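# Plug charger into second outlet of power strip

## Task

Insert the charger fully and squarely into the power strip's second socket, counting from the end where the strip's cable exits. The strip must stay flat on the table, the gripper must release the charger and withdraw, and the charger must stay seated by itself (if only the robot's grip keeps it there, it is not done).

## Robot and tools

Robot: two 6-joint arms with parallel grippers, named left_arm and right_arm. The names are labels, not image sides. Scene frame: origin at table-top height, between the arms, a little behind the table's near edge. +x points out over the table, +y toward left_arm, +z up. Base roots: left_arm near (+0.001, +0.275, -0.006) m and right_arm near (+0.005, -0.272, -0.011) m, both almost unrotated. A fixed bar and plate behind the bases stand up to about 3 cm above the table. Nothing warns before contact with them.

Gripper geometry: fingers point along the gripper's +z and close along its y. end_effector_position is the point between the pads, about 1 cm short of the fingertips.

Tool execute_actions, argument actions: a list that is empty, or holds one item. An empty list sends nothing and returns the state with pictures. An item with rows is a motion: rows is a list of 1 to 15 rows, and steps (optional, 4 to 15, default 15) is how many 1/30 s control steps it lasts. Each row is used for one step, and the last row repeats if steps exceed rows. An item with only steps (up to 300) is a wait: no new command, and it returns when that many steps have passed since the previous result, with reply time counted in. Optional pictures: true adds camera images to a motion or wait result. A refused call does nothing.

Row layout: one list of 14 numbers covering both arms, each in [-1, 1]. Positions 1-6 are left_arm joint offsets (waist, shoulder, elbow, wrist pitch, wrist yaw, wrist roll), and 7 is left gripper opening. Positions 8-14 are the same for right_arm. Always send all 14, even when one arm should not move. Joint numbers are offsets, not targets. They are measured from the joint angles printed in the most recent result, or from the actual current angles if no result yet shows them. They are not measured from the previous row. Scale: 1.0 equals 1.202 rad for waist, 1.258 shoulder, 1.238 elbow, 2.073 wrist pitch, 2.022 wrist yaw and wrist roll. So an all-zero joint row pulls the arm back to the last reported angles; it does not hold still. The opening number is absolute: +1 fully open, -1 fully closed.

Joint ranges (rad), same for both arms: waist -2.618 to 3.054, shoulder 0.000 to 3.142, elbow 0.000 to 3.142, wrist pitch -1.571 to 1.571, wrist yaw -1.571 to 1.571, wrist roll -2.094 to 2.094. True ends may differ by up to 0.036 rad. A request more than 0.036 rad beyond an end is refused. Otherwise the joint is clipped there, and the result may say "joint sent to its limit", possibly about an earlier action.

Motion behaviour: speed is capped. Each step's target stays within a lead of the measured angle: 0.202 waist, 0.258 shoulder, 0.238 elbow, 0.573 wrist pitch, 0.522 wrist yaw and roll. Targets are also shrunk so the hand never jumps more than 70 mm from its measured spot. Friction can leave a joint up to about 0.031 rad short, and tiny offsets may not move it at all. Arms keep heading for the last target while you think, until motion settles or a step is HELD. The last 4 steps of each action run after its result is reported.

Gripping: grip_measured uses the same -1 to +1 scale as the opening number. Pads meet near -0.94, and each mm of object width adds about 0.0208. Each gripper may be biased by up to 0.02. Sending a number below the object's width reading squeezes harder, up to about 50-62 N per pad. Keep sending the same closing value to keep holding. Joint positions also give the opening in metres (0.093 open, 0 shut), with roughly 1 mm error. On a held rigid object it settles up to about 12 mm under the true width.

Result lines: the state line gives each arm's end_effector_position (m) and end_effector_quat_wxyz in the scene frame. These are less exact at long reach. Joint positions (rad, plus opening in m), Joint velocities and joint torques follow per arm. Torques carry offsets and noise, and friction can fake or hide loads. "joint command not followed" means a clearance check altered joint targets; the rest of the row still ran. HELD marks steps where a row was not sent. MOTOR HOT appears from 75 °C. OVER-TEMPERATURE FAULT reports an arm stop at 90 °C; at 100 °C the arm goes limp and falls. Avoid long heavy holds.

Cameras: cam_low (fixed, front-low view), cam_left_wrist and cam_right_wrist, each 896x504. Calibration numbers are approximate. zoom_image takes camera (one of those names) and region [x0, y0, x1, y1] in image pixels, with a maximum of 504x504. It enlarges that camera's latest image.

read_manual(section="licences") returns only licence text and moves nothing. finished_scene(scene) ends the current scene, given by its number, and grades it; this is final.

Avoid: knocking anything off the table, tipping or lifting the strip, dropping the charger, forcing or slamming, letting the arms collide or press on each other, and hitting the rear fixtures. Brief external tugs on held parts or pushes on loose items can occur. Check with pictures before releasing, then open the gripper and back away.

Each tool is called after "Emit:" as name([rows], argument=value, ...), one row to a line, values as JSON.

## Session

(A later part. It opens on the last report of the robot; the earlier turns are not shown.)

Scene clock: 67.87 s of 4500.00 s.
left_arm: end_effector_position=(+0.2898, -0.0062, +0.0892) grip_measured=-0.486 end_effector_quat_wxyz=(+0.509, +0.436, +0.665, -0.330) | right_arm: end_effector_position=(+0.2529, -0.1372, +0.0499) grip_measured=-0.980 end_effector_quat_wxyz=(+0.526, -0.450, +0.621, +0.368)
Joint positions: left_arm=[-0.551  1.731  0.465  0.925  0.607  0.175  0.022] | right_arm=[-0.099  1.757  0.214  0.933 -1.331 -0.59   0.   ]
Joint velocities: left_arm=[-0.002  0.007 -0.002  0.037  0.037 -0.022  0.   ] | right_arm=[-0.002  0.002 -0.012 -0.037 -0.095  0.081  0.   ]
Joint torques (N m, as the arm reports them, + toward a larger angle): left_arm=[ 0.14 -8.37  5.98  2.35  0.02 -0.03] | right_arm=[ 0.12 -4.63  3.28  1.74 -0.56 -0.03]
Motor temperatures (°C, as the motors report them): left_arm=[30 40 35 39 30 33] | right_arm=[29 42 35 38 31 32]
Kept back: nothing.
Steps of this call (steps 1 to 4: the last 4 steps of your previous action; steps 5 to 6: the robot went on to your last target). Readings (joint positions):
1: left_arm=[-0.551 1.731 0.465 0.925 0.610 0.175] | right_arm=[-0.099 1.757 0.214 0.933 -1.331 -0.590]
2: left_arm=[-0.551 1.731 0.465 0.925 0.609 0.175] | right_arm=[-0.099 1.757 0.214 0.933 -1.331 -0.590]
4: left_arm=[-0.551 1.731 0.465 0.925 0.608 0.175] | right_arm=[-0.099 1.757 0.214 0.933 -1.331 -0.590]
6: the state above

Emit:
execute_actions([
  {"rows": [[0,0,0,0.008,0.003,0,-0.65,0,0,0,0,0,0,-1],[0,0,0,0.008,0.005,0,-0.65,0,0,0,0,0,0,-1],[0,0,0,0.008,0.007,0,-0.65,0,0,0,0,0,0,-1]], "steps": 10},
])

Scene clock: 68.27 s of 4500.00 s.
left_arm: end_effector_position=(+0.2896, -0.0063, +0.0892) grip_measured=-0.486 end_effector_quat_wxyz=(+0.508, +0.436, +0.665, -0.330) | right_arm: end_effector_position=(+0.2529, -0.1372, +0.0499) grip_measured=-0.980 end_effector_quat_wxyz=(+0.526, -0.450, +0.621, +0.368)
Joint positions: left_arm=[-0.551  1.731  0.465  0.925  0.609  0.175  0.022] | right_arm=[-0.099  1.757  0.214  0.933 -1.331 -0.59   0.   ]
Joint velocities: left_arm=[ 0.002 -0.002 -0.007 -0.022  0.022  0.007  0.001] | right_arm=[ 0.017 -0.017  0.022 -0.051 -0.007 -0.051  0.   ]
Joint torques (N m, as the arm reports them, + toward a larger angle): left_arm=[ 0.18 -6.89  6.09  2.32  0.33 -0.03] | right_arm=[ 0.16 -4.63  3.25  1.74 -0.56 -0.02]
Motor temperatures (°C, as the motors report them): left_arm=[30 40 35 39 30 33] | right_arm=[29 42 35 38 31 32]
Steps of this call (steps 1 to 6: the robot went on to your last target; steps 7 to 12: the first 6 steps of this action). Readings (joint positions):
7: left_arm=[-0.551 1.731 0.465 0.925 0.607 0.175] | right_arm=[-0.099 1.757 0.214 0.933 -1.331 -0.590]
8: left_arm=[-0.551 1.731 0.465 0.925 0.607 0.175] | right_arm=[-0.099 1.757 0.214 0.933 -1.331 -0.590]
10: left_arm=[-0.551 1.731 0.465 0.925 0.608 0.175] | right_arm=[-0.099 1.757 0.214 0.933 -1.331 -0.590]
12: the state above

Emit:
execute_actions([
  {"rows": [[0,0,0,0.003,0.0005,0,-0.65,0,0,0,0,0,0,-1],[0,0,0,0.001,0.0005,0,-0.65,0,0,0,0,0,0,-1],[0,0,0,-0.001,0.0005,0,-0.65,0,0,0,0,0,0,-1],[0,0,0,-0.003,0.0005,0,-0.65,0,0,0,0,0,0,-1],[0,0,0,-0.004,0.0005,0,-0.65,0,0,0,0,0,0,-1],[0,0,0,-0.005,0.0005,0,-0.65,0,0,0,0,0,0,-1],[0,0,0,-0.006,0.0005,0,-0.65,0,0,0,0,0,0,-1]], "steps": 13},
])

Emit:
execute_actions([
  {"steps": 6},
], pictures=true)

Emit:
zoom_image(camera="cam_right_wrist", region=[410, 180, 480, 230])

Scene clock: 68.83 s of 4500.00 s.
left_arm: end_effector_position=(+0.2886, -0.0058, +0.0862) grip_measured=-0.486 end_effector_quat_wxyz=(+0.502, +0.436, +0.669, -0.331) | right_arm: end_effector_position=(+0.2529, -0.1372, +0.0499) grip_measured=-0.980 end_effector_quat_wxyz=(+0.526, -0.450, +0.621, +0.368)
Joint positions: left_arm=[-0.551  1.731  0.465  0.91   0.61   0.175  0.022] | right_arm=[-0.099  1.757  0.214  0.933 -1.331 -0.59   0.   ]
Joint velocities: left_arm=[-0.012  0.002 -0.017 -0.051 -0.007 -0.022  0.   ] | right_arm=[ 0.002  0.017 -0.007 -0.022  0.066 -0.007  0.   ]
Joint torques (N m, as the arm reports them, + toward a larger angle): left_arm=[ 0.17 -6.85  6.09  2.22  0.19 -0.03] | right_arm=[ 0.15 -4.64  3.28  1.74 -0.56 -0.03]
Motor temperatures (°C, as the motors report them): left_arm=[30 40 35 39 30 33] | right_arm=[29 42 35 38 31 32]
Steps of this call (steps 1 to 4: the last 4 steps of your previous action; steps 5 to 8: the robot went on to your last target; steps 9 to 17: the first 9 steps of this action). Readings (joint positions):
9: left_arm=[-0.551 1.731 0.465 0.924 0.610 0.175] | right_arm=[-0.099 1.757 0.214 0.933 -1.331 -0.590]
10: left_arm=[-0.551 1.731 0.465 0.924 0.610 0.175] | right_arm=[-0.099 1.757 0.214 0.933 -1.331 -0.590]
12: left_arm=[-0.551 1.731 0.465 0.921 0.610 0.175] | right_arm=[-0.099 1.757 0.214 0.933 -1.331 -0.590]
16: left_arm=[-0.551 1.731 0.465 0.911 0.610 0.175] | right_arm=[-0.099 1.757 0.214 0.933 -1.331 -0.590]
17: the state above

Scene clock: 69.03 s of 4500.00 s.
left_arm: end_effector_position=(+0.2884, -0.0058, +0.0859) grip_measured=-0.486 end_effector_quat_wxyz=(+0.502, +0.436, +0.670, -0.331) | right_arm: end_effector_position=(+0.2529, -0.1372, +0.0499) grip_measured=-0.980 end_effector_quat_wxyz=(+0.526, -0.450, +0.621, +0.368)
Joint positions: left_arm=[-0.551  1.731  0.465  0.908  0.61   0.175  0.022] | right_arm=[-0.099  1.757  0.214  0.933 -1.331 -0.59   0.   ]
Joint velocities: left_arm=[ 0.017 -0.007  0.012 -0.051  0.066 -0.095  0.001] | right_arm=[ 0.007  0.017 -0.002 -0.022 -0.007  0.022  0.   ]
Joint torques (N m, as the arm reports them, + toward a larger angle): left_arm=[ 0.15 -6.89  6.03  2.2   0.18 -0.04] | right_arm=[ 0.12 -4.64  3.24  1.74 -0.56 -0.03]
Motor temperatures (°C, as the motors report them): left_arm=[30 40 35 39 30 33] | right_arm=[29 42 35 38 31 32]
Kept back: nothing.
Steps of this call (steps 1 to 4: the last 4 steps of your previous action; steps 5 to 6: the robot went on to your last target). Readings (joint positions):
1: left_arm=[-0.551 1.731 0.465 0.908 0.610 0.175] | right_arm=[-0.099 1.757 0.214 0.933 -1.331 -0.590]
2: left_arm=[-0.551 1.731 0.465 0.908 0.610 0.175] | right_arm=[-0.099 1.757 0.214 0.933 -1.331 -0.590]
4: left_arm=[-0.551 1.731 0.465 0.908 0.610 0.175] | right_arm=[-0.099 1.757 0.214 0.933 -1.331 -0.590]
6: the state above
camera_calibration (this result's frames):
cam_left_wrist: T_world_to_cam=[[-0.917818, -0.396906, 0.0087205, 0.256517], [-0.268223, 0.603754, -0.750692, 0.184822], [0.292689, -0.691337, -0.660595, 0.0537647], [0, 0, 0, 1]] pos_world=[0.269273, 0.0273956, 0.172024]
cam_right_wrist: T_world_to_cam=[[0.948249, -0.317423, 0.00811291, -0.284117], [-0.176433, -0.547963, -0.817685, 0.0486108], [0.263998, 0.773937, -0.575609, 0.147953], [0, 0, 0, 1]] pos_world=[0.238932, -0.178055, 0.127216]

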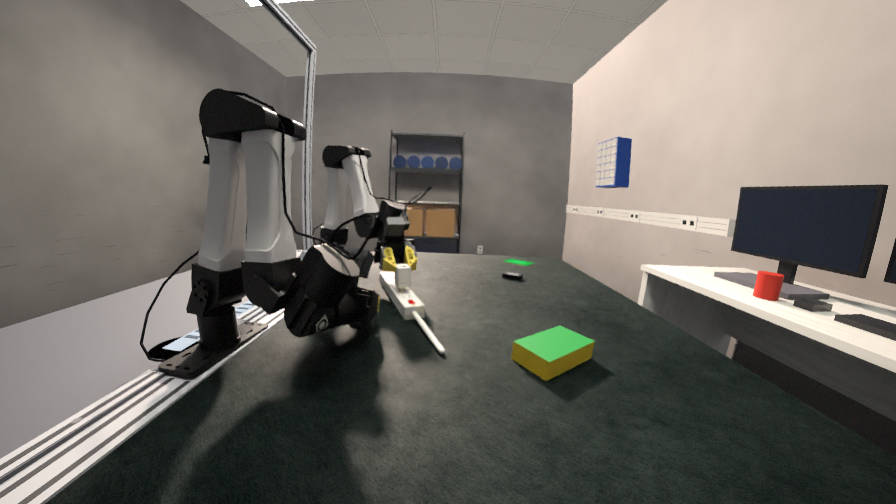

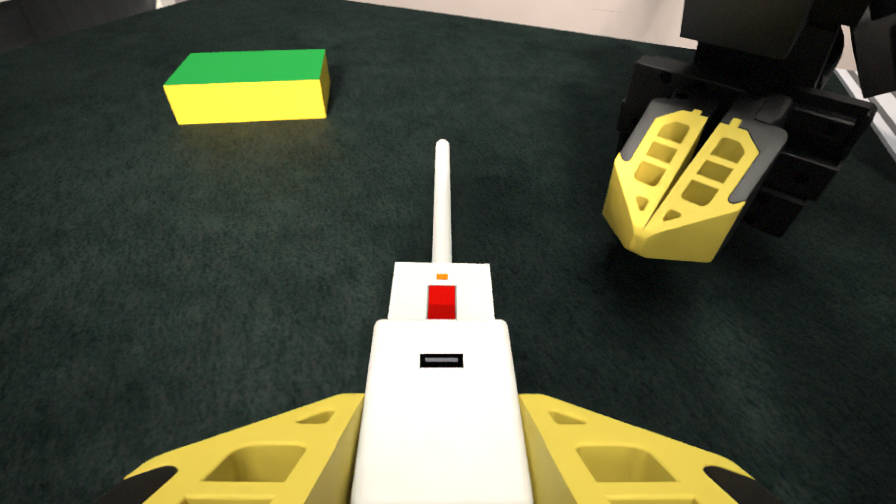

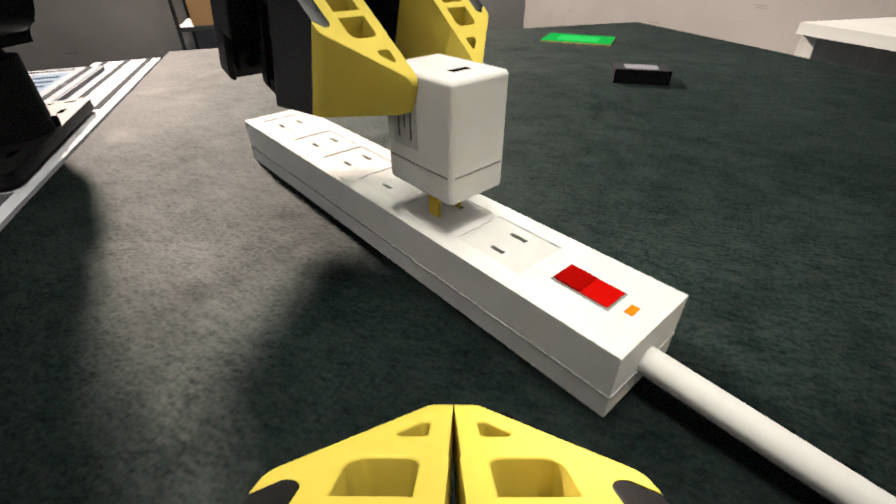

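Region (410, 180, 480, 230) of cam_right_wrist's 896x504 image, scaled by 7.200, with more detail than that image has; it fills the top 360 rows of this view, and the rest is white.

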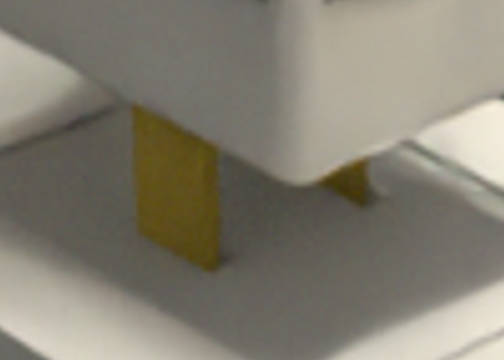

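Emit:
execute_actions([
  {"rows": [[0,0.008,0,0,0,0,-0.65,0,0,0,0,0,0,-1],[0,0.014,0,0.002,0,0,-0.65,0,0,0,0,0,0,-1],[0,0.018,0,0.004,0,0,-0.65,0,0,0,0,0,0,-1],[0,0.021,0,0.005,0,0,-0.65,0,0,0,0,0,0,-1],[0,0.023,0,0.006,0,0,-0.65,0,0,0,0,0,0,-1],[0,0.025,0,0.007,0,0,-0.65,0,0,0,0,0,0,-1],[0,0.027,0,0.008,0,0,-0.65,0,0,0,0,0,0,-1],[0,0.029,0,0.009,0,0,-0.65,0,0,0,0,0,0,-1],[0,0.031,0,0.01,0,0,-0.65,0,0,0,0,0,0,-1],[0,0.033,0,0.011,0,0,-0.65,0,0,0,0,0,0,-1],[0,0.035,0,0.012,0,0,-0.65,0,0,0,0,0,0,-1]], "steps": 14},
])

Emit:
execute_actions([
  {"steps": 6},
])

Scene clock: 70.03 s of 4500.00 s.
left_arm: end_effector_position=(+0.2883, -0.0056, +0.0790) grip_measured=-0.486 end_effector_quat_wxyz=(+0.495, +0.436, +0.675, -0.331) | right_arm: end_effector_position=(+0.2529, -0.1372, +0.0499) grip_measured=-0.980 end_effector_quat_wxyz=(+0.526, -0.450, +0.621, +0.368)
Joint positions: left_arm=[-0.551  1.751  0.465  0.912  0.61   0.175  0.022] | right_arm=[-0.099  1.757  0.214  0.933 -1.331 -0.59   0.   ]
Joint velocities: left_arm=[ 0.012  0.076 -0.012  0.022 -0.037 -0.037 -0.   ] | right_arm=[ 0.012 -0.007 -0.017  0.007 -0.051 -0.022  0.   ]
Joint torques (N m, as the arm reports them, + toward a larger angle): left_arm=[ 0.14 -5.35  5.71  2.22  0.2  -0.01] | right_arm=[ 0.13 -4.63  3.25  1.74 -0.56 -0.03]
Motor temperatures (°C, as the motors report them): left_arm=[30 40 35 39 30 33] | right_arm=[29 42 35 38 31 32]
Steps of this call (steps 1 to 15: the robot went on to your last target; steps 16 to 20: nothing new was sent; steps 21 to 30: the first 10 steps of this action). Readings (joint positions):
21: left_arm=[-0.551 1.731 0.465 0.908 0.610 0.175] | right_arm=[-0.099 1.757 0.214 0.933 -1.331 -0.590]
22: left_arm=[-0.551 1.731 0.465 0.908 0.610 0.175] | right_arm=[-0.099 1.757 0.214 0.933 -1.331 -0.590]
24: left_arm=[-0.551 1.732 0.465 0.908 0.610 0.175] | right_arm=[-0.099 1.757 0.214 0.933 -1.331 -0.590]
28: left_arm=[-0.551 1.745 0.465 0.910 0.610 0.175] | right_arm=[-0.099 1.757 0.214 0.933 -1.331 -0.590]
30: the state above

Scene clock: 70.23 s of 4500.00 s.
left_arm: end_effector_position=(+0.2886, -0.0056, +0.0779) grip_measured=-0.486 end_effector_quat_wxyz=(+0.495, +0.436, +0.675, -0.331) | right_arm: end_effector_position=(+0.2529, -0.1372, +0.0499) grip_measured=-0.980 end_effector_quat_wxyz=(+0.526, -0.450, +0.621, +0.368)
Joint positions: left_arm=[-0.551  1.757  0.465  0.917  0.609  0.175  0.022] | right_arm=[-0.099  1.757  0.214  0.933 -1.331 -0.59   0.   ]
Joint velocities: left_arm=[ 0.002 -0.007 -0.002  0.037  0.007 -0.051 -0.002] | right_arm=[-0.007  0.002 -0.007  0.007 -0.022  0.037  0.   ]
Joint torques (N m, as the arm reports them, + toward a larger angle): left_arm=[ 0.08 -5.46  5.79  2.29  0.2  -0.02] | right_arm=[ 0.13 -4.66  3.24  1.74 -0.56 -0.03]
Motor temperatures (°C, as the motors report them): left_arm=[30 40 35 39 30 33] | right_arm=[29 41 35 38 31 32]
Kept back: nothing.
Steps of this call (steps 1 to 4: the last 4 steps of your previous action; steps 5 to 6: the robot went on to your last target). Readings (joint positions):
1: left_arm=[-0.551 1.754 0.465 0.914 0.610 0.175] | right_arm=[-0.099 1.757 0.214 0.933 -1.331 -0.590]
2: left_arm=[-0.551 1.756 0.465 0.916 0.610 0.175] | right_arm=[-0.099 1.757 0.214 0.933 -1.331 -0.590]
4: left_arm=[-0.551 1.757 0.465 0.917 0.609 0.175] | right_arm=[-0.099 1.757 0.214 0.933 -1.331 -0.590]
6: the state above

Emit:
execute_actions([
  {"rows": [[0,0,0,0.005,0,0,-0.65,0,0,0,0,0,0,-1],[0,0,0,0.005,0,0,-0.6,0,0,0,0,0,0,-1],[0,0,0,0.005,0,0,-0.52,0,0,0,0,0,0,-1],[0,0,0,0.005,0,0,-0.45,0,0,0,0,0,0,-1],[0,0,0,0.005,0,0,-0.38,0,0,0,0,0,0,-1],[0,0,0,0.005,0,0,-0.3,0,0,0,0,0,0,-1],[0,0,0,0.005,0,0,-0.2,0,0,0,0,0,0,-1],[0,0,0,0.005,0,0,-0.05,0,0,0,0,0,0,-1],[0,0,0,0.005,0,0,0.1,0,0,0,0,0,0,-1],[0,0,0,0.005,0,0,0.25,0,0,0,0,0,0,-1],[0,0,0,0.005,0,0,0.4,0,0,0,0,0,0,-1]], "steps": 14},
], pictures=true)

Emit:
zoom_image(camera="cam_right_wrist", region=[360, 50, 560, 250])

Scene clock: 70.90 s of 4500.00 s.
left_arm: end_effector_position=(+0.2886, -0.0056, +0.0779) grip_measured=+0.171 end_effector_quat_wxyz=(+0.495, +0.436, +0.675, -0.331) | right_arm: end_effector_position=(+0.2529, -0.1372, +0.0499) grip_measured=-0.980 end_effector_quat_wxyz=(+0.526, -0.450, +0.621, +0.368)
Joint positions: left_arm=[-0.551  1.757  0.465  0.917  0.609  0.175  0.053] | right_arm=[-0.099  1.757  0.214  0.933 -1.331 -0.59   0.   ]
Joint velocities: left_arm=[-0.022 -0.022  0.002  0.037 -0.007 -0.007  0.158] | right_arm=[ 0.012  0.007 -0.002 -0.007  0.037 -0.037  0.   ]
Joint torques (N m, as the arm reports them, + toward a larger angle): left_arm=[ 0.22 -6.81  5.78  2.25  0.18 -0.01] | right_arm=[ 0.15 -4.61  3.26  1.74 -0.56 -0.04]
Motor temperatures (°C, as the motors report them): left_arm=[30 40 35 39 30 33] | right_arm=[29 41 35 38 31 32]
Steps of this call (steps 1 to 10: the robot went on to your last target; steps 11 to 20: the first 10 steps of this action). Readings (joint positions):
11: left_arm=[-0.551 1.757 0.465 0.917 0.609 0.175] | right_arm=[-0.099 1.757 0.214 0.933 -1.331 -0.590]
12: left_arm=[-0.551 1.757 0.465 0.917 0.609 0.175] | right_arm=[-0.099 1.757 0.214 0.933 -1.331 -0.590]
14: left_arm=[-0.551 1.757 0.465 0.917 0.609 0.175] | right_arm=[-0.099 1.757 0.214 0.933 -1.331 -0.590]
18: left_arm=[-0.551 1.757 0.465 0.917 0.609 0.175] | right_arm=[-0.099 1.757 0.214 0.933 -1.331 -0.590]
20: the state above
camera_calibration (this result's frames):
cam_left_wrist: T_world_to_cam=[[-0.917211, -0.397964, 0.0186783, 0.25588], [-0.279801, 0.610082, -0.741291, 0.181421], [0.283612, -0.685146, -0.670924, 0.0520039], [0, 0, 0, 1]] pos_world=[0.270708, 0.0267797, 0.164597]
cam_right_wrist: T_world_to_cam=[[0.948249, -0.317423, 0.00811291, -0.284117], [-0.176433, -0.547963, -0.817685, 0.0486108], [0.263998, 0.773937, -0.575609, 0.147953], [0, 0, 0, 1]] pos_world=[0.238932, -0.178055, 0.127216]

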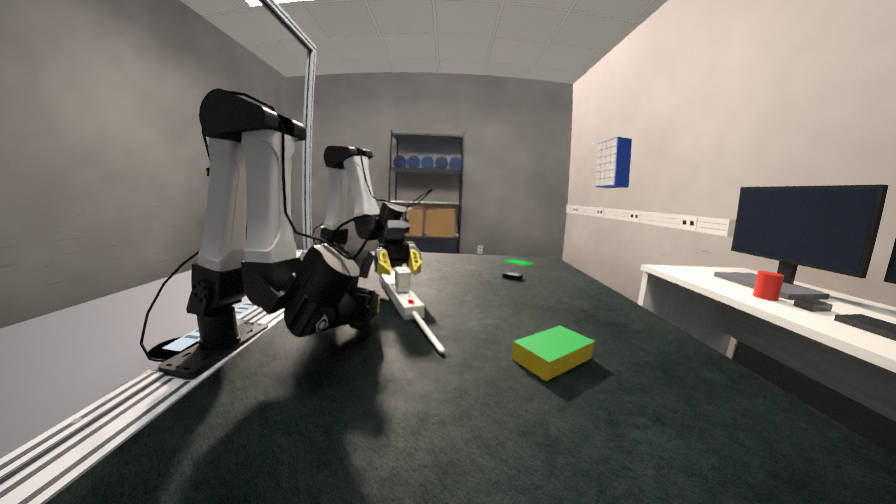

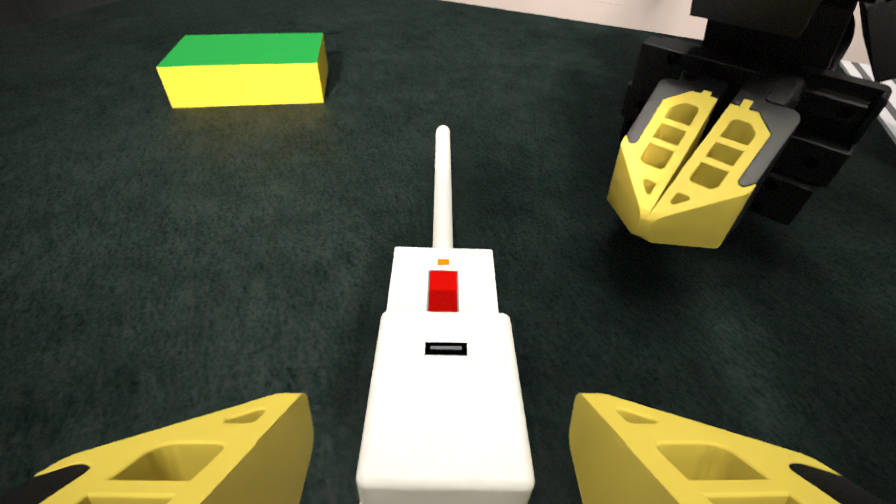

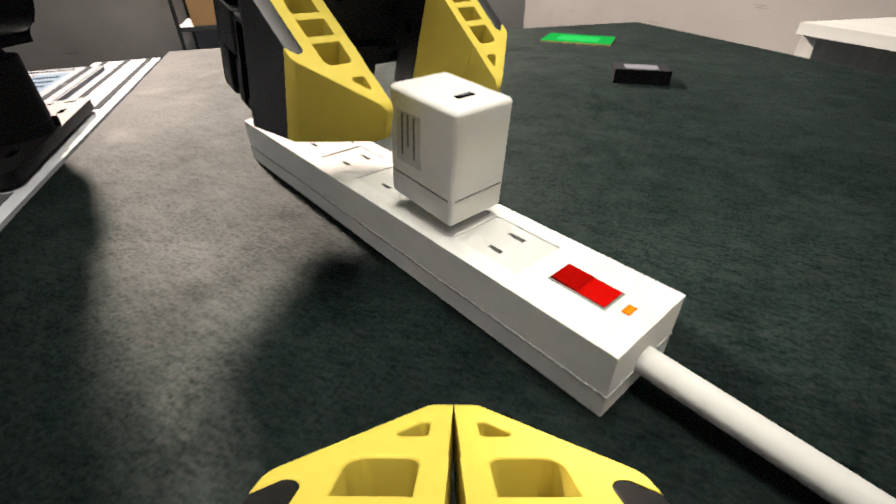

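Region (360, 50, 560, 250) of cam_right_wrist's 896x504 image, scaled by 2.520, with more detail than that image has.

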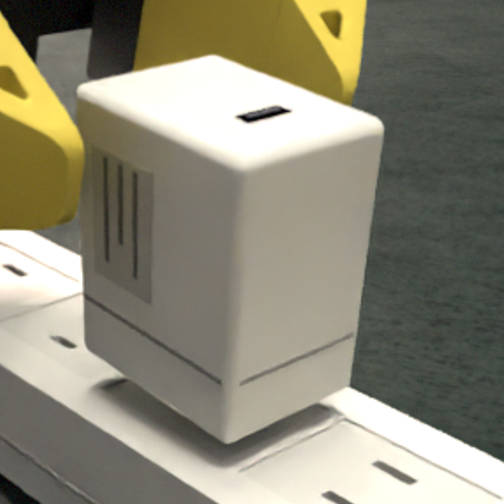

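Emit:
execute_actions([
  {"rows": [[0,-0.012,0,0.012,0,0,0.6,0,0,0.013,-0.003,0.003,-0.001,-1],[0,-0.024,0,0.012,0,0,0.7,0.001,0,0.026,-0.008,0.008,-0.003,-1],[0,-0.038,0,0.012,0,0,0.7,0.002,-0.001,0.043,-0.015,0.016,-0.006,-1],[0,-0.054,0,0.012,0,0,0.7,0.003,-0.001,0.065,-0.026,0.026,-0.01,-1],[0,-0.072,0,0.012,0,0,0.7,0.005,-0.002,0.091,-0.039,0.039,-0.016,-1],[0,-0.09,0,0.012,0,0,0.7,0.007,-0.003,0.121,-0.054,0.055,-0.022,-1],[0,-0.108,0,0.012,0,0,0.7,0.009,-0.004,0.156,-0.072,0.074,-0.029,-1],[0.005,-0.125,0,0.012,0,0,0.7,0.012,-0.005,0.193,-0.093,0.095,-0.037,-1],[0.017,-0.14,0,0.012,0,0,0.7,0.014,-0.006,0.23,-0.114,0.117,-0.046,-1],[0.036,-0.153,0,0.012,0,0,0.7,0.017,-0.007,0.268,-0.136,0.139,-0.055,-1],[0.062,-0.163,0,0.012,0,0,0.7,0.02,-0.008,0.307,-0.159,0.163,-0.064,-1],[0.094,-0.17,0,0.012,0,0,0.7,0.023,-0.01,0.346,-0.182,0.186,-0.074,-1],[0.13,-0.175,0,0.012,0,0,0.7,0.026,-0.011,0.39,-0.206,0.21,-0.083,-1],[0.17,-0.178,0,0.012,0,0,0.7,0.029,-0.012,0.433,-0.231,0.236,-0.094,-1],[0.212,-0.18,0,0.012,0,0,0.7,0.032,-0.0135,0.476,-0.257,0.2626,-0.104,-1]], "steps": 15},
])

Scene clock: 72.40 s of 4500.00 s.
left_arm: end_effector_position=(+0.2924, -0.0017, +0.1420) grip_measured=+0.698 end_effector_quat_wxyz=(+0.566, +0.433, +0.623, -0.323) | right_arm: end_effector_position=(+0.3448, -0.1542, +0.0776) grip_measured=-0.980 end_effector_quat_wxyz=(+0.565, -0.473, +0.624, +0.260)
Joint positions: left_arm=[-0.534  1.592  0.465  0.928  0.612  0.175  0.079] | right_arm=[-0.09   1.757  0.498  0.755 -1.164 -0.656  0.   ]
Joint velocities: left_arm=[ 0.442 -0.554  0.012  0.081  0.037 -0.007 -0.   ] | right_arm=[ 0.105  0.002  1.37  -0.93   1.077 -0.432  0.   ]
Joint torques (N m, as the arm reports them, + toward a larger angle): left_arm=[ 2.51 -6.58  7.    2.14  0.02 -0.07] | right_arm=[ 0.75 -7.    5.91  1.87 -0.43 -0.08]
Motor temperatures (°C, as the motors report them): left_arm=[30 40 35 39 30 33] | right_arm=[29 41 35 38 31 32]
Steps of this call (steps 1 to 4: the last 4 steps of your previous action; steps 5 to 15: the robot went on to your last target; steps 16 to 34: nothing new was sent; steps 35 to 45: the first 11 steps of this action). Readings (joint positions):
35: left_arm=[-0.551 1.757 0.465 0.918 0.609 0.175] | right_arm=[-0.099 1.757 0.214 0.933 -1.331 -0.590]
36: left_arm=[-0.551 1.756 0.465 0.919 0.609 0.175] | right_arm=[-0.099 1.757 0.216 0.931 -1.331 -0.590]
38: left_arm=[-0.551 1.742 0.465 0.919 0.609 0.175] | right_arm=[-0.099 1.757 0.236 0.917 -1.324 -0.594]
42: left_arm=[-0.551 1.659 0.465 0.920 0.609 0.175] | right_arm=[-0.099 1.757 0.359 0.845 -1.259 -0.619]
45: the state above

Emit:
execute_actions([
  {"rows": [[0.202,-0.0488,0,0.007,0,0,0.7,0.0323,-0.0121,0.2633,-0.1857,0.1896,-0.0757,-1],[0.214,-0.0488,0,0.007,0,0,0.7,0.0426,-0.0102,0.2858,-0.205,0.2025,-0.0816,-1],[0.2334,-0.0488,0,0.007,0,0,0.7,0.0555,-0.0078,0.314,-0.2291,0.2186,-0.089,-1],[0.2594,-0.0488,0,0.007,0,0,0.7,0.071,-0.0049,0.3477,-0.258,0.2379,-0.0979,-1],[0.2908,-0.0488,0,0.007,0,0,0.7,0.0891,-0.0016,0.3872,-0.2918,0.2604,-0.1083,-1],[0.3262,-0.0488,0,0.007,0,0,0.7,0.1072,0.0018,0.4266,-0.3256,0.2829,-0.1187,-1],[0.3641,-0.0488,0,0.007,0,0,0.7,0.1253,0.0051,0.466,-0.3593,0.3054,-0.1291,-1],[0.4029,-0.0488,0,0.007,0,0,0.7,0.1434,0.0084,0.5054,-0.3931,0.3279,-0.1395,-1],[0.4408,-0.0488,0,0.007,0,0,0.7,0.164,0.0123,0.5504,-0.4317,0.3536,-0.1513,-1],[0.4763,-0.0488,0,0.007,0,0,0.7,0.1847,0.0161,0.5955,-0.4703,0.3793,-0.1632,-1],[0.5076,-0.0488,0,0.007,0,0,0.7,0.2054,0.0199,0.6405,-0.5089,0.4051,-0.1751,-1],[0.5336,-0.0488,0,0.007,0,0,0.7,0.2261,0.0237,0.6855,-0.5475,0.4308,-0.187,-1],[0.553,-0.0488,0,0.007,0,0,0.7,0.2467,0.0275,0.7306,-0.5861,0.4565,-0.1988,-1],[0.565,-0.0488,0,0.007,0,0,0.7,0.2648,0.0309,0.77,-0.6198,0.479,-0.2092,-1],[0.569,-0.0488,0,0.007,0,0,0.7,0.2829,0.0342,0.8094,-0.6536,0.5015,-0.2196,-1]], "steps": 15},
])

Scene clock: 73.63 s of 4500.00 s.
left_arm: end_effector_position=(+0.3897, +0.1861, +0.1654) grip_measured=+0.698 end_effector_quat_wxyz=(+0.655, +0.256, +0.692, -0.161) | right_arm: end_effector_position=(+0.4860, -0.1424, +0.1590) grip_measured=-0.980 end_effector_quat_wxyz=(+0.504, -0.527, +0.685, +0.007)
Joint positions: left_arm=[-0.001  1.545  0.465  0.941  0.614  0.175  0.079] | right_arm=[ 0.106  1.759  1.188 -0.013 -0.536 -0.919  0.   ]
Joint velocities: left_arm=[ 1.287  0.022  0.012 -0.095 -0.037  0.007  0.   ] | right_arm=[ 0.696  0.115  1.609 -1.78   1.223 -0.535  0.   ]
Joint torques (N m, as the arm reports them, + toward a larger angle): left_arm=[ 0.05 -7.17  7.07  2.21  0.08 -0.04] | right_arm=[ 0.73 -7.54  7.96  2.15 -0.39 -0.06]
Motor temperatures (°C, as the motors report them): left_arm=[30 40 35 39 30 33] | right_arm=[29 41 35 38 31 32]
Steps of this call (steps 1 to 4: the last 4 steps of your previous action; steps 5 to 26: the robot went on to your last target; steps 27 to 37: the first 11 steps of this action). Readings (joint positions):
27: left_arm=[-0.295 1.545 0.465 0.941 0.606 0.175] | right_arm=[-0.069 1.744 0.803 0.412 -0.810 -0.795]
28: left_arm=[-0.295 1.545 0.465 0.941 0.606 0.175] | right_arm=[-0.065 1.744 0.809 0.398 -0.803 -0.798]
30: left_arm=[-0.278 1.545 0.465 0.941 0.610 0.175] | right_arm=[-0.045 1.744 0.847 0.341 -0.772 -0.812]
34: left_arm=[-0.143 1.545 0.465 0.941 0.616 0.175] | right_arm=[0.034 1.750 1.024 0.161 -0.655 -0.864]
37: the state above

Emit:
execute_actions(actions=[])

Scene clock: 74.17 s of 4500.00 s.
left_arm: end_effector_position=(+0.3988, +0.2456, +0.1658) grip_measured=+0.698 end_effector_quat_wxyz=(+0.666, +0.201, +0.709, -0.112) | right_arm: end_effector_position=(+0.4700, -0.1250, +0.1673) grip_measured=-0.980 end_effector_quat_wxyz=(+0.344, -0.602, +0.715, -0.091)
Joint positions: left_arm=[0.146 1.545 0.465 0.941 0.61  0.175 0.079] | right_arm=[ 0.261  1.785  1.499 -0.565 -0.177 -1.088  0.   ]
Joint velocities: left_arm=[-0.007 -0.012 -0.032  0.007 -0.007 -0.051  0.   ] | right_arm=[ 0.002 -0.012 -0.002 -0.168  0.11  -0.051  0.   ]
Joint torques (N m, as the arm reports them, + toward a larger angle): left_arm=[ 0.45 -7.14  7.07  2.2   0.13 -0.05] | right_arm=[-0.62 -8.06  7.93  1.86 -0.17 -0.05]
Motor temperatures (°C, as the motors report them): left_arm=[30 40 35 39 30 33] | right_arm=[29 41 35 38 31 32]
Kept back: nothing.
Steps of this call (steps 1 to 4: the last 4 steps of your previous action; steps 5 to 16: the robot went on to your last target). Readings (joint positions):
1: left_arm=[0.041 1.545 0.465 0.941 0.614 0.175] | right_arm=[0.131 1.762 1.244 -0.078 -0.491 -0.940]
2: left_arm=[0.078 1.545 0.465 0.941 0.613 0.175] | right_arm=[0.157 1.767 1.301 -0.146 -0.445 -0.961]
4: left_arm=[0.129 1.545 0.465 0.941 0.610 0.175] | right_arm=[0.207 1.775 1.408 -0.282 -0.354 -1.004]
8: left_arm=[0.146 1.545 0.465 0.941 0.610 0.175] | right_arm=[0.260 1.776 1.499 -0.434 -0.250 -1.057]
16: the state above
camera_calibration (this result's frames):
cam_left_wrist: T_world_to_cam=[[-0.438997, -0.892035, -0.107494, 0.406796], [-0.411971, 0.306163, -0.858222, 0.270896], [0.798474, -0.332473, -0.501897, -0.0680877], [0, 0, 0, 1]] pos_world=[0.34455, 0.257301, 0.242044]
cam_right_wrist: T_world_to_cam=[[0.803754, -0.26308, 0.533637, -0.500315], [-0.291628, -0.955995, -0.0320554, 0.0612515], [0.518588, -0.129859, -0.845106, -0.0387922], [0, 0, 0, 1]] pos_world=[0.44011, -0.0781041, 0.236167]

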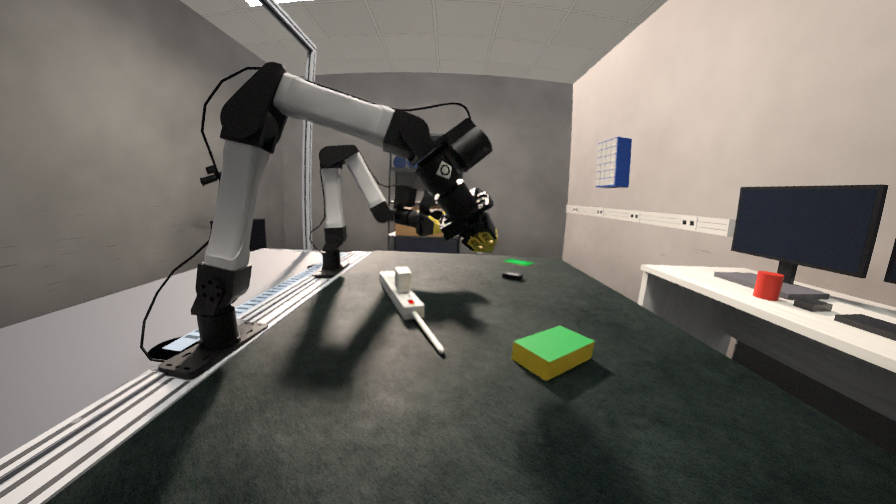

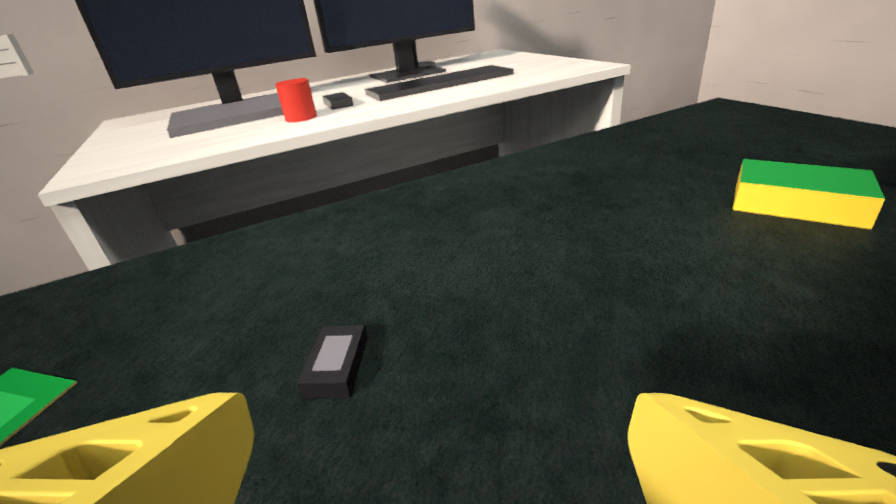

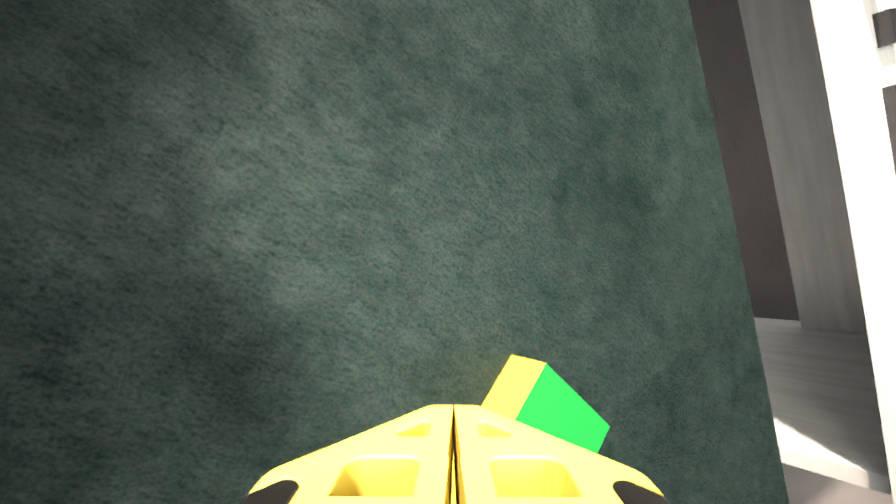

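Emit:
execute_actions([
  {"rows":[[0,-0.01,0,0.005,0,0,0.7,0.0043,0.002,0.0034,-0.025,0.014,-0.008,-1],[0,-0.01,0,0.005,0,0,0.7,0.0172,0.008,0.0134,-0.045,0.017,-0.012,-1],[0,-0.01,0,0.005,0,0,0.7,0.038,0.0178,0.0297,-0.075,0.021,-0.018,-1],[0,-0.01,0,0.005,0,0,0.7,0.0658,0.0308,0.0514,-0.11,0.026,-0.025,-1],[0,-0.01,0,0.005,0,0,0.7,0.0994,0.0465,0.0778,-0.15,0.032,-0.033,-1],[0,-0.01,0,0.005,0,0,0.7,0.1374,0.0643,0.1075,-0.195,0.038,-0.042,-1],[0,-0.01,0,0.005,0,0,0.7,0.1781,0.0833,0.1392,-0.24,0.045,-0.051,-1],[0,-0.01,0,0.005,0,0,0.7,0.2196,0.1027,0.1718,-0.283,0.051,-0.06,-1],[0,-0.01,0,0.005,0,0,0.7,0.2603,0.1217,0.2035,-0.322,0.057,-0.068,-1],[0,-0.01,0,0.005,0,0,0.7,0.2983,0.1395,0.2333,-0.356,0.062,-0.075,-1],[0,-0.01,0,0.005,0,0,0.7,0.3319,0.1552,0.2596,-0.383,0.066,-0.081,-1],[0,-0.01,0,0.005,0,0,0.7,0.3597,0.1682,0.2813,-0.402,0.069,-0.085,-1],[0,-0.01,0,0.005,0,0,0.7,0.3805,0.178,0.2976,-0.413,0.071,-0.087,-1],[0,-0.01,0,0.005,0,0,0.7,0.3934,0.184,0.3076,-0.418,0.0717,-0.0885,-1],[0,-0.01,0,0.005,0,0,0.7,0.3977,0.186,0.311,-0.419,0.0717,-0.0885,-1]],"steps":15},
])

Emit:
execute_actions([
  {"steps":14},
], pictures=true)

Scene clock: 75.37 s of 4500.00 s.
left_arm: end_effector_position=(+0.3988, +0.2456, +0.1658) grip_measured=+0.698 end_effector_quat_wxyz=(+0.666, +0.201, +0.709, -0.112) | right_arm: end_effector_position=(+0.3817, -0.0249, +0.1335) grip_measured=-0.980 end_effector_quat_wxyz=(-0.169, +0.753, -0.635, +0.034)
Joint positions: left_arm=[0.146 1.545 0.465 0.941 0.61  0.175 0.079] | right_arm=[ 0.566  1.925  1.751 -1.039 -0.088 -1.185  0.   ]
Joint velocities: left_arm=[ 0.007  0.012  0.007 -0.007  0.037 -0.037 -0.001] | right_arm=[ 1.477  0.72   1.062 -1.956  0.198 -0.359  0.   ]
Joint torques (N m, as the arm reports them, + toward a larger angle): left_arm=[ 0.16 -6.94  7.07  2.29  0.11 -0.05] | right_arm=[ 0.37 -9.17  7.56  0.96 -0.18 -0.04]
Motor temperatures (°C, as the motors report them): left_arm=[30 40 35 39 30 33] | right_arm=[29 42 36 38 31 32]
Steps of this call (steps 1 to 25: the robot went on to your last target; steps 26 to 36: the first 11 steps of this action). Readings (joint positions):
26: left_arm=[0.146 1.545 0.465 0.941 0.610 0.175] | right_arm=[0.261 1.785 1.499 -0.586 -0.163 -1.094]
27: left_arm=[0.146 1.545 0.465 0.941 0.610 0.175] | right_arm=[0.262 1.785 1.500 -0.593 -0.161 -1.096]
29: left_arm=[0.146 1.545 0.465 0.941 0.610 0.175] | right_arm=[0.278 1.790 1.517 -0.643 -0.149 -1.105]
33: left_arm=[0.146 1.545 0.465 0.941 0.610 0.175] | right_arm=[0.410 1.853 1.640 -0.849 -0.110 -1.145]
36: the state above

Scene clock: 75.83 s of 4500.00 s.
left_arm: end_effector_position=(+0.3988, +0.2456, +0.1658) grip_measured=+0.698 end_effector_quat_wxyz=(+0.666, +0.201, +0.709, -0.112) | right_arm: end_effector_position=(+0.2916, -0.0026, +0.1151) grip_measured=-0.980 end_effector_quat_wxyz=(-0.004, +0.835, -0.550, -0.003)
Joint positions: left_arm=[0.146 1.545 0.465 0.941 0.61  0.175 0.079] | right_arm=[ 0.752  2.01   1.868 -1.4   -0.049 -1.257  0.   ]
Joint velocities: left_arm=[-0.012  0.007 -0.002  0.037  0.007 -0.022 -0.   ] | right_arm=[ 0.002 -0.017 -0.002 -0.154  0.081  0.022  0.   ]
Joint torques (N m, as the arm reports them, + toward a larger angle): left_arm=[ 0.17 -6.99  7.02  2.29  0.11 -0.04] | right_arm=[-0.9  -9.4   7.88  0.26 -0.15 -0.08]
Motor temperatures (°C, as the motors report them): left_arm=[30 40 35 39 30 33] | right_arm=[29 42 36 38 31 32]
Kept back: nothing.
Steps of this call (steps 1 to 4: the last 4 steps of your previous action; steps 5 to 14: the robot went on to your last target). Readings (joint positions):
1: left_arm=[0.146 1.545 0.465 0.941 0.610 0.175] | right_arm=[0.617 1.949 1.785 -1.101 -0.082 -1.198]
2: left_arm=[0.146 1.545 0.465 0.941 0.610 0.175] | right_arm=[0.665 1.970 1.813 -1.157 -0.078 -1.210]
4: left_arm=[0.146 1.545 0.465 0.941 0.610 0.175] | right_arm=[0.737 2.000 1.849 -1.245 -0.075 -1.228]
8: left_arm=[0.146 1.545 0.465 0.941 0.610 0.175] | right_arm=[0.767 2.010 1.863 -1.349 -0.068 -1.248]
14: the state above
camera_calibration (this result's frames):
cam_left_wrist: T_world_to_cam=[[-0.438997, -0.892035, -0.107494, 0.406796], [-0.411971, 0.306163, -0.858222, 0.270896], [0.798474, -0.332473, -0.501897, -0.0680877], [0, 0, 0, 1]] pos_world=[0.34455, 0.257301, 0.242044]
cam_right_wrist: T_world_to_cam=[[0.921409, 0.388558, -0.00535848, -0.267456], [0.355656, -0.837671, 0.414507, -0.115235], [0.156572, -0.383836, -0.91003, 0.137873], [0, 0, 0, 1]] pos_world=[0.265834, 0.0603134, 0.171801]

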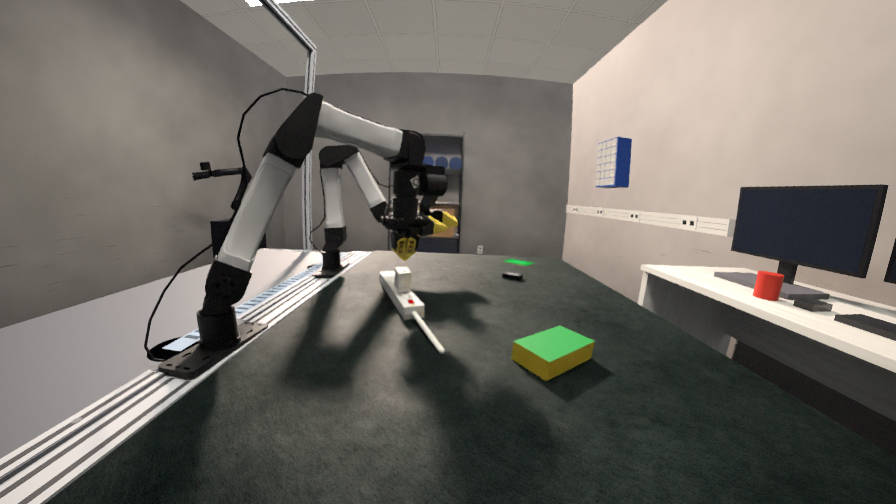

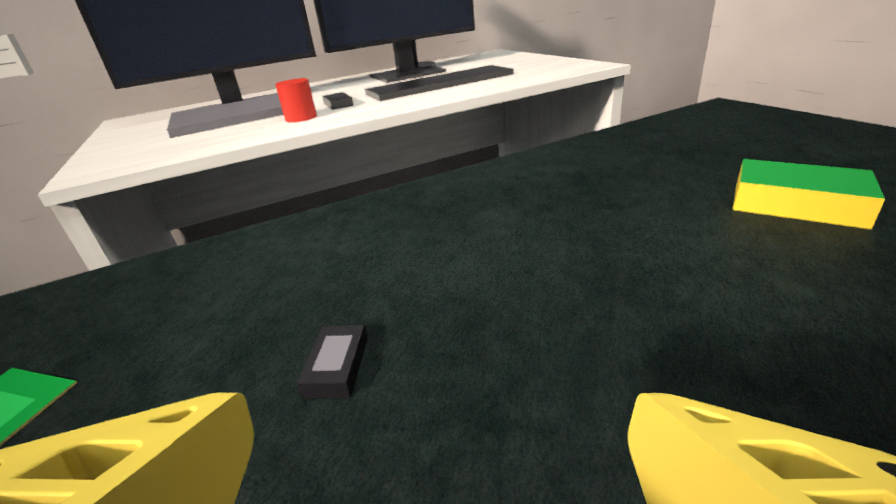

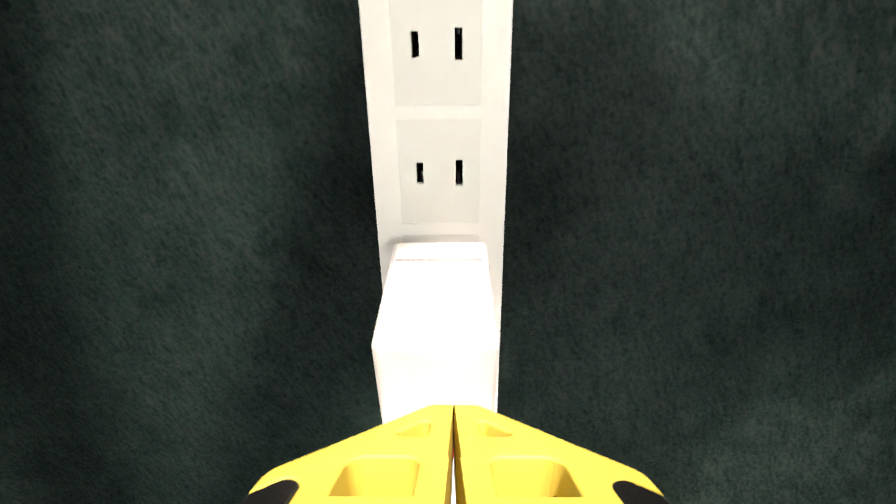

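Emit:
zoom_image(camera="cam_right_wrist", region=[330, 200, 570, 440])

Emit:
zoom_image(camera="cam_low", region=[360, 225, 460, 325])

Region (330, 200, 570, 440) of cam_right_wrist's 896x504 image, scaled by 2.100, with more detail than that image has.

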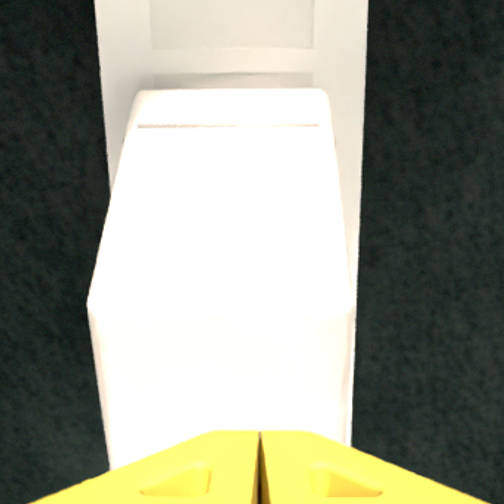

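Region (360, 225, 460, 325) of cam_low's 896x504 image, scaled by 5.040, with more detail than that image has.

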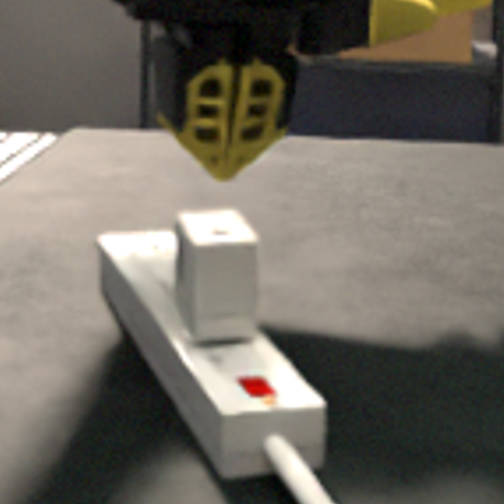

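Emit:
execute_actions([
  {"rows":[[0,-0.01,0,0.005,0,0,0.7,-0.011,-0.004,0.006,-0.008,0.003,0,-1],[0,-0.01,0,0.005,0,0,0.7,-0.012,-0.010,0.002,-0.002,0.003,0,-1],[0,-0.01,0,0.005,0,0,0.7,-0.013,-0.016,-0.004,0.005,0.003,0,-1],[0,-0.01,0,0.005,0,0,0.7,-0.015,-0.022,-0.012,0.012,0.003,0,-1],[0,-0.01,0,0.005,0,0,0.7,-0.016,-0.027,-0.022,0.019,0.003,0,-1],[0,-0.01,0,0.005,0,0,0.7,-0.018,-0.032,-0.033,0.026,0.003,0,-1],[0,-0.01,0,0.005,0,0,0.7,-0.019,-0.036,-0.045,0.032,0.003,0,-1],[0,-0.01,0,0.005,0,0,0.7,-0.02,-0.039,-0.057,0.037,0.003,0,-1],[0,-0.01,0,0.005,0,0,0.7,-0.02,-0.0405,-0.068,0.041,0.003,0,-1],[0,-0.01,0,0.005,0,0,0.7,-0.02,-0.0405,-0.078,0.044,0.003,0,-1],[0,-0.01,0,0.005,0,0,0.7,-0.02,-0.0405,-0.086,0.0453,0.003,0,-1],[0,-0.01,0,0.005,0,0,0.7,-0.02,-0.0405,-0.092,0.0453,0.003,0,-1],[0,-0.01,0,0.005,0,0,0.7,-0.02,-0.0405,-0.096,0.0453,0.003,0,-1],[0,-0.01,0,0.005,0,0,0.7,-0.02,-0.0405,-0.0985,0.0453,0.003,0,-1],[0,-0.01,0,0.005,0,0,0.7,-0.02,-0.0405,-0.0994,0.0453,0.003,0,-1]],"steps":15},
])

Emit:
execute_actions([
  {"steps":10},
], pictures=true)

Scene clock: 80.67 s of 4500.00 s.
left_arm: end_effector_position=(+0.3988, +0.2456, +0.1658) grip_measured=+0.698 end_effector_quat_wxyz=(+0.666, +0.201, +0.709, -0.112) | right_arm: end_effector_position=(+0.2916, -0.0066, +0.1115) grip_measured=-0.980 end_effector_quat_wxyz=(-0.014, +0.835, -0.550, +0.002)
Joint positions: left_arm=[0.146 1.545 0.465 0.941 0.61  0.175 0.079] | right_arm=[ 0.747  1.974  1.801 -1.346 -0.045 -1.26   0.   ]
Joint velocities: left_arm=[-0.002 -0.012  0.012 -0.037 -0.037 -0.022 -0.002] | right_arm=[-0.017 -0.085 -0.32   0.183 -0.051 -0.022  0.   ]
Joint torques (N m, as the arm reports them, + toward a larger angle): left_arm=[ 0.15 -6.93  7.04  2.27  0.11 -0.04] | right_arm=[ -1.02 -10.51   5.14   0.62  -0.24   0.  ]
Motor temperatures (°C, as the motors report them): left_arm=[30 40 36 39 30 33] | right_arm=[29 43 36 37 31 32]
Steps of this call (steps 1 to 30: the robot went on to your last target; steps 31 to 90: nothing new was sent; then 1.47 s passed at rest; steps 91 to 101: the first 11 steps of this action). Readings (joint positions):
91: left_arm=[0.146 1.545 0.465 0.941 0.610 0.175] | right_arm=[0.752 2.010 1.868 -1.415 -0.045 -1.260]
92: left_arm=[0.146 1.545 0.465 0.941 0.610 0.175] | right_arm=[0.752 2.010 1.868 -1.415 -0.045 -1.260]
94: left_arm=[0.146 1.545 0.465 0.941 0.610 0.175] | right_arm=[0.752 2.010 1.868 -1.410 -0.045 -1.260]
98: left_arm=[0.146 1.545 0.465 0.941 0.610 0.175] | right_arm=[0.751 1.990 1.837 -1.371 -0.045 -1.260]
101: the state above

Scene clock: 81.00 s of 4500.00 s.
left_arm: end_effector_position=(+0.3988, +0.2456, +0.1658) grip_measured=+0.698 end_effector_quat_wxyz=(+0.666, +0.201, +0.709, -0.112) | right_arm: end_effector_position=(+0.2898, -0.0097, +0.1018) grip_measured=-0.980 end_effector_quat_wxyz=(-0.008, +0.834, -0.551, +0.001)
Joint positions: left_arm=[0.146 1.545 0.465 0.941 0.61  0.175 0.079] | right_arm=[ 0.745  1.973  1.76  -1.321 -0.045 -1.26   0.   ]
Joint velocities: left_arm=[ 0.007 -0.012 -0.007 -0.022 -0.022  0.066 -0.   ] | right_arm=[ 0.002 -0.022 -0.002  0.051 -0.037  0.022  0.   ]
Joint torques (N m, as the arm reports them, + toward a larger angle): left_arm=[ 0.17 -6.93  7.03  2.28  0.11 -0.04] | right_arm=[ -1.04 -10.78   5.44   0.59  -0.24   0.01]
Motor temperatures (°C, as the motors report them): left_arm=[30 40 36 39 30 33] | right_arm=[29 43 36 37 31 32]
Kept back: nothing.
Steps of this call (steps 1 to 4: the last 4 steps of your previous action; steps 5 to 10: the robot went on to your last target). Readings (joint positions):
1: left_arm=[0.146 1.545 0.465 0.941 0.610 0.175] | right_arm=[0.746 1.973 1.790 -1.341 -0.045 -1.260]
2: left_arm=[0.146 1.545 0.465 0.941 0.610 0.175] | right_arm=[0.745 1.973 1.781 -1.336 -0.045 -1.260]
4: left_arm=[0.146 1.545 0.465 0.941 0.610 0.175] | right_arm=[0.745 1.973 1.766 -1.330 -0.045 -1.260]
8: left_arm=[0.146 1.545 0.465 0.941 0.610 0.175] | right_arm=[0.745 1.973 1.760 -1.324 -0.045 -1.260]
10: the state above
camera_calibration (this result's frames):
cam_left_wrist: T_world_to_cam=[[-0.438997, -0.892035, -0.107494, 0.406796], [-0.411971, 0.306163, -0.858222, 0.270896], [0.798474, -0.332473, -0.501897, -0.0680877], [0, 0, 0, 1]] pos_world=[0.34455, 0.257301, 0.242044]
cam_right_wrist: T_world_to_cam=[[0.923056, 0.384638, 0.00466294, -0.264584], [0.348042, -0.840272, 0.415704, -0.113045], [0.163813, -0.382095, -0.909488, 0.121195], [0, 0, 0, 1]] pos_world=[0.263717, 0.0530883, 0.158452]

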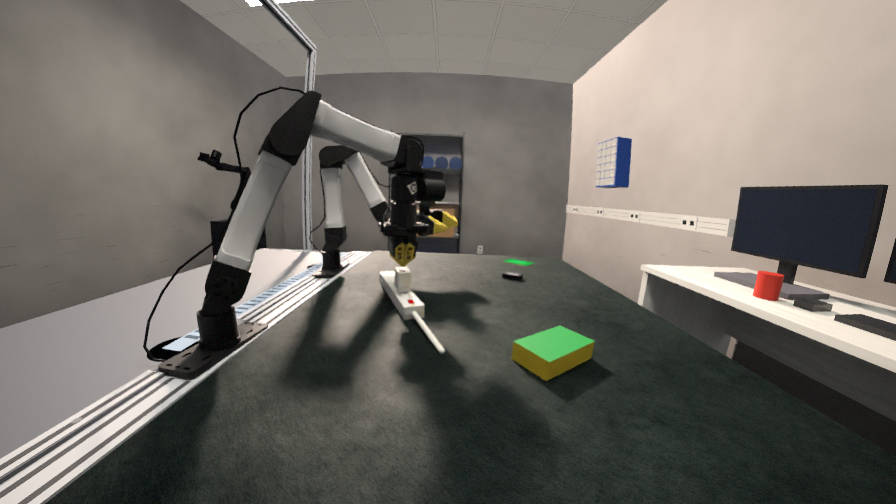

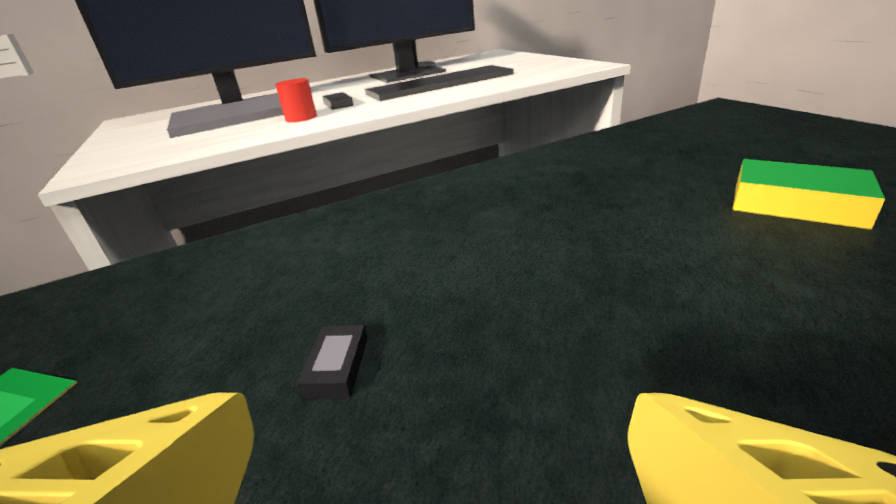

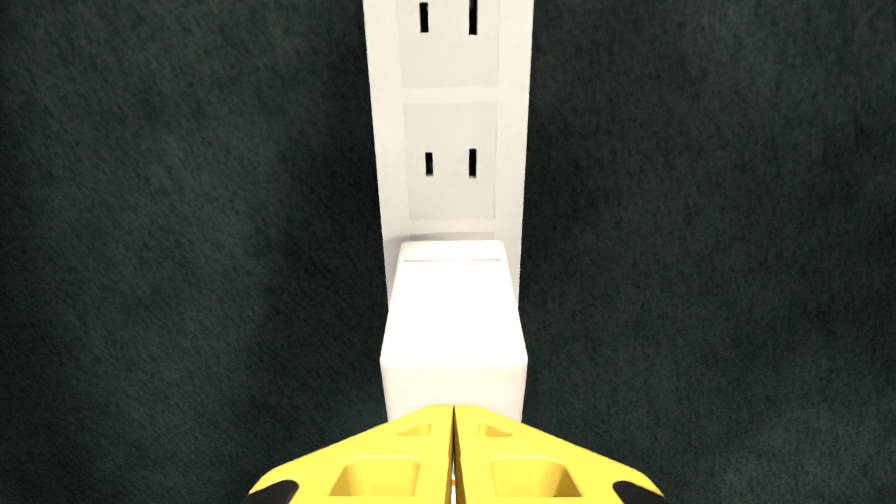

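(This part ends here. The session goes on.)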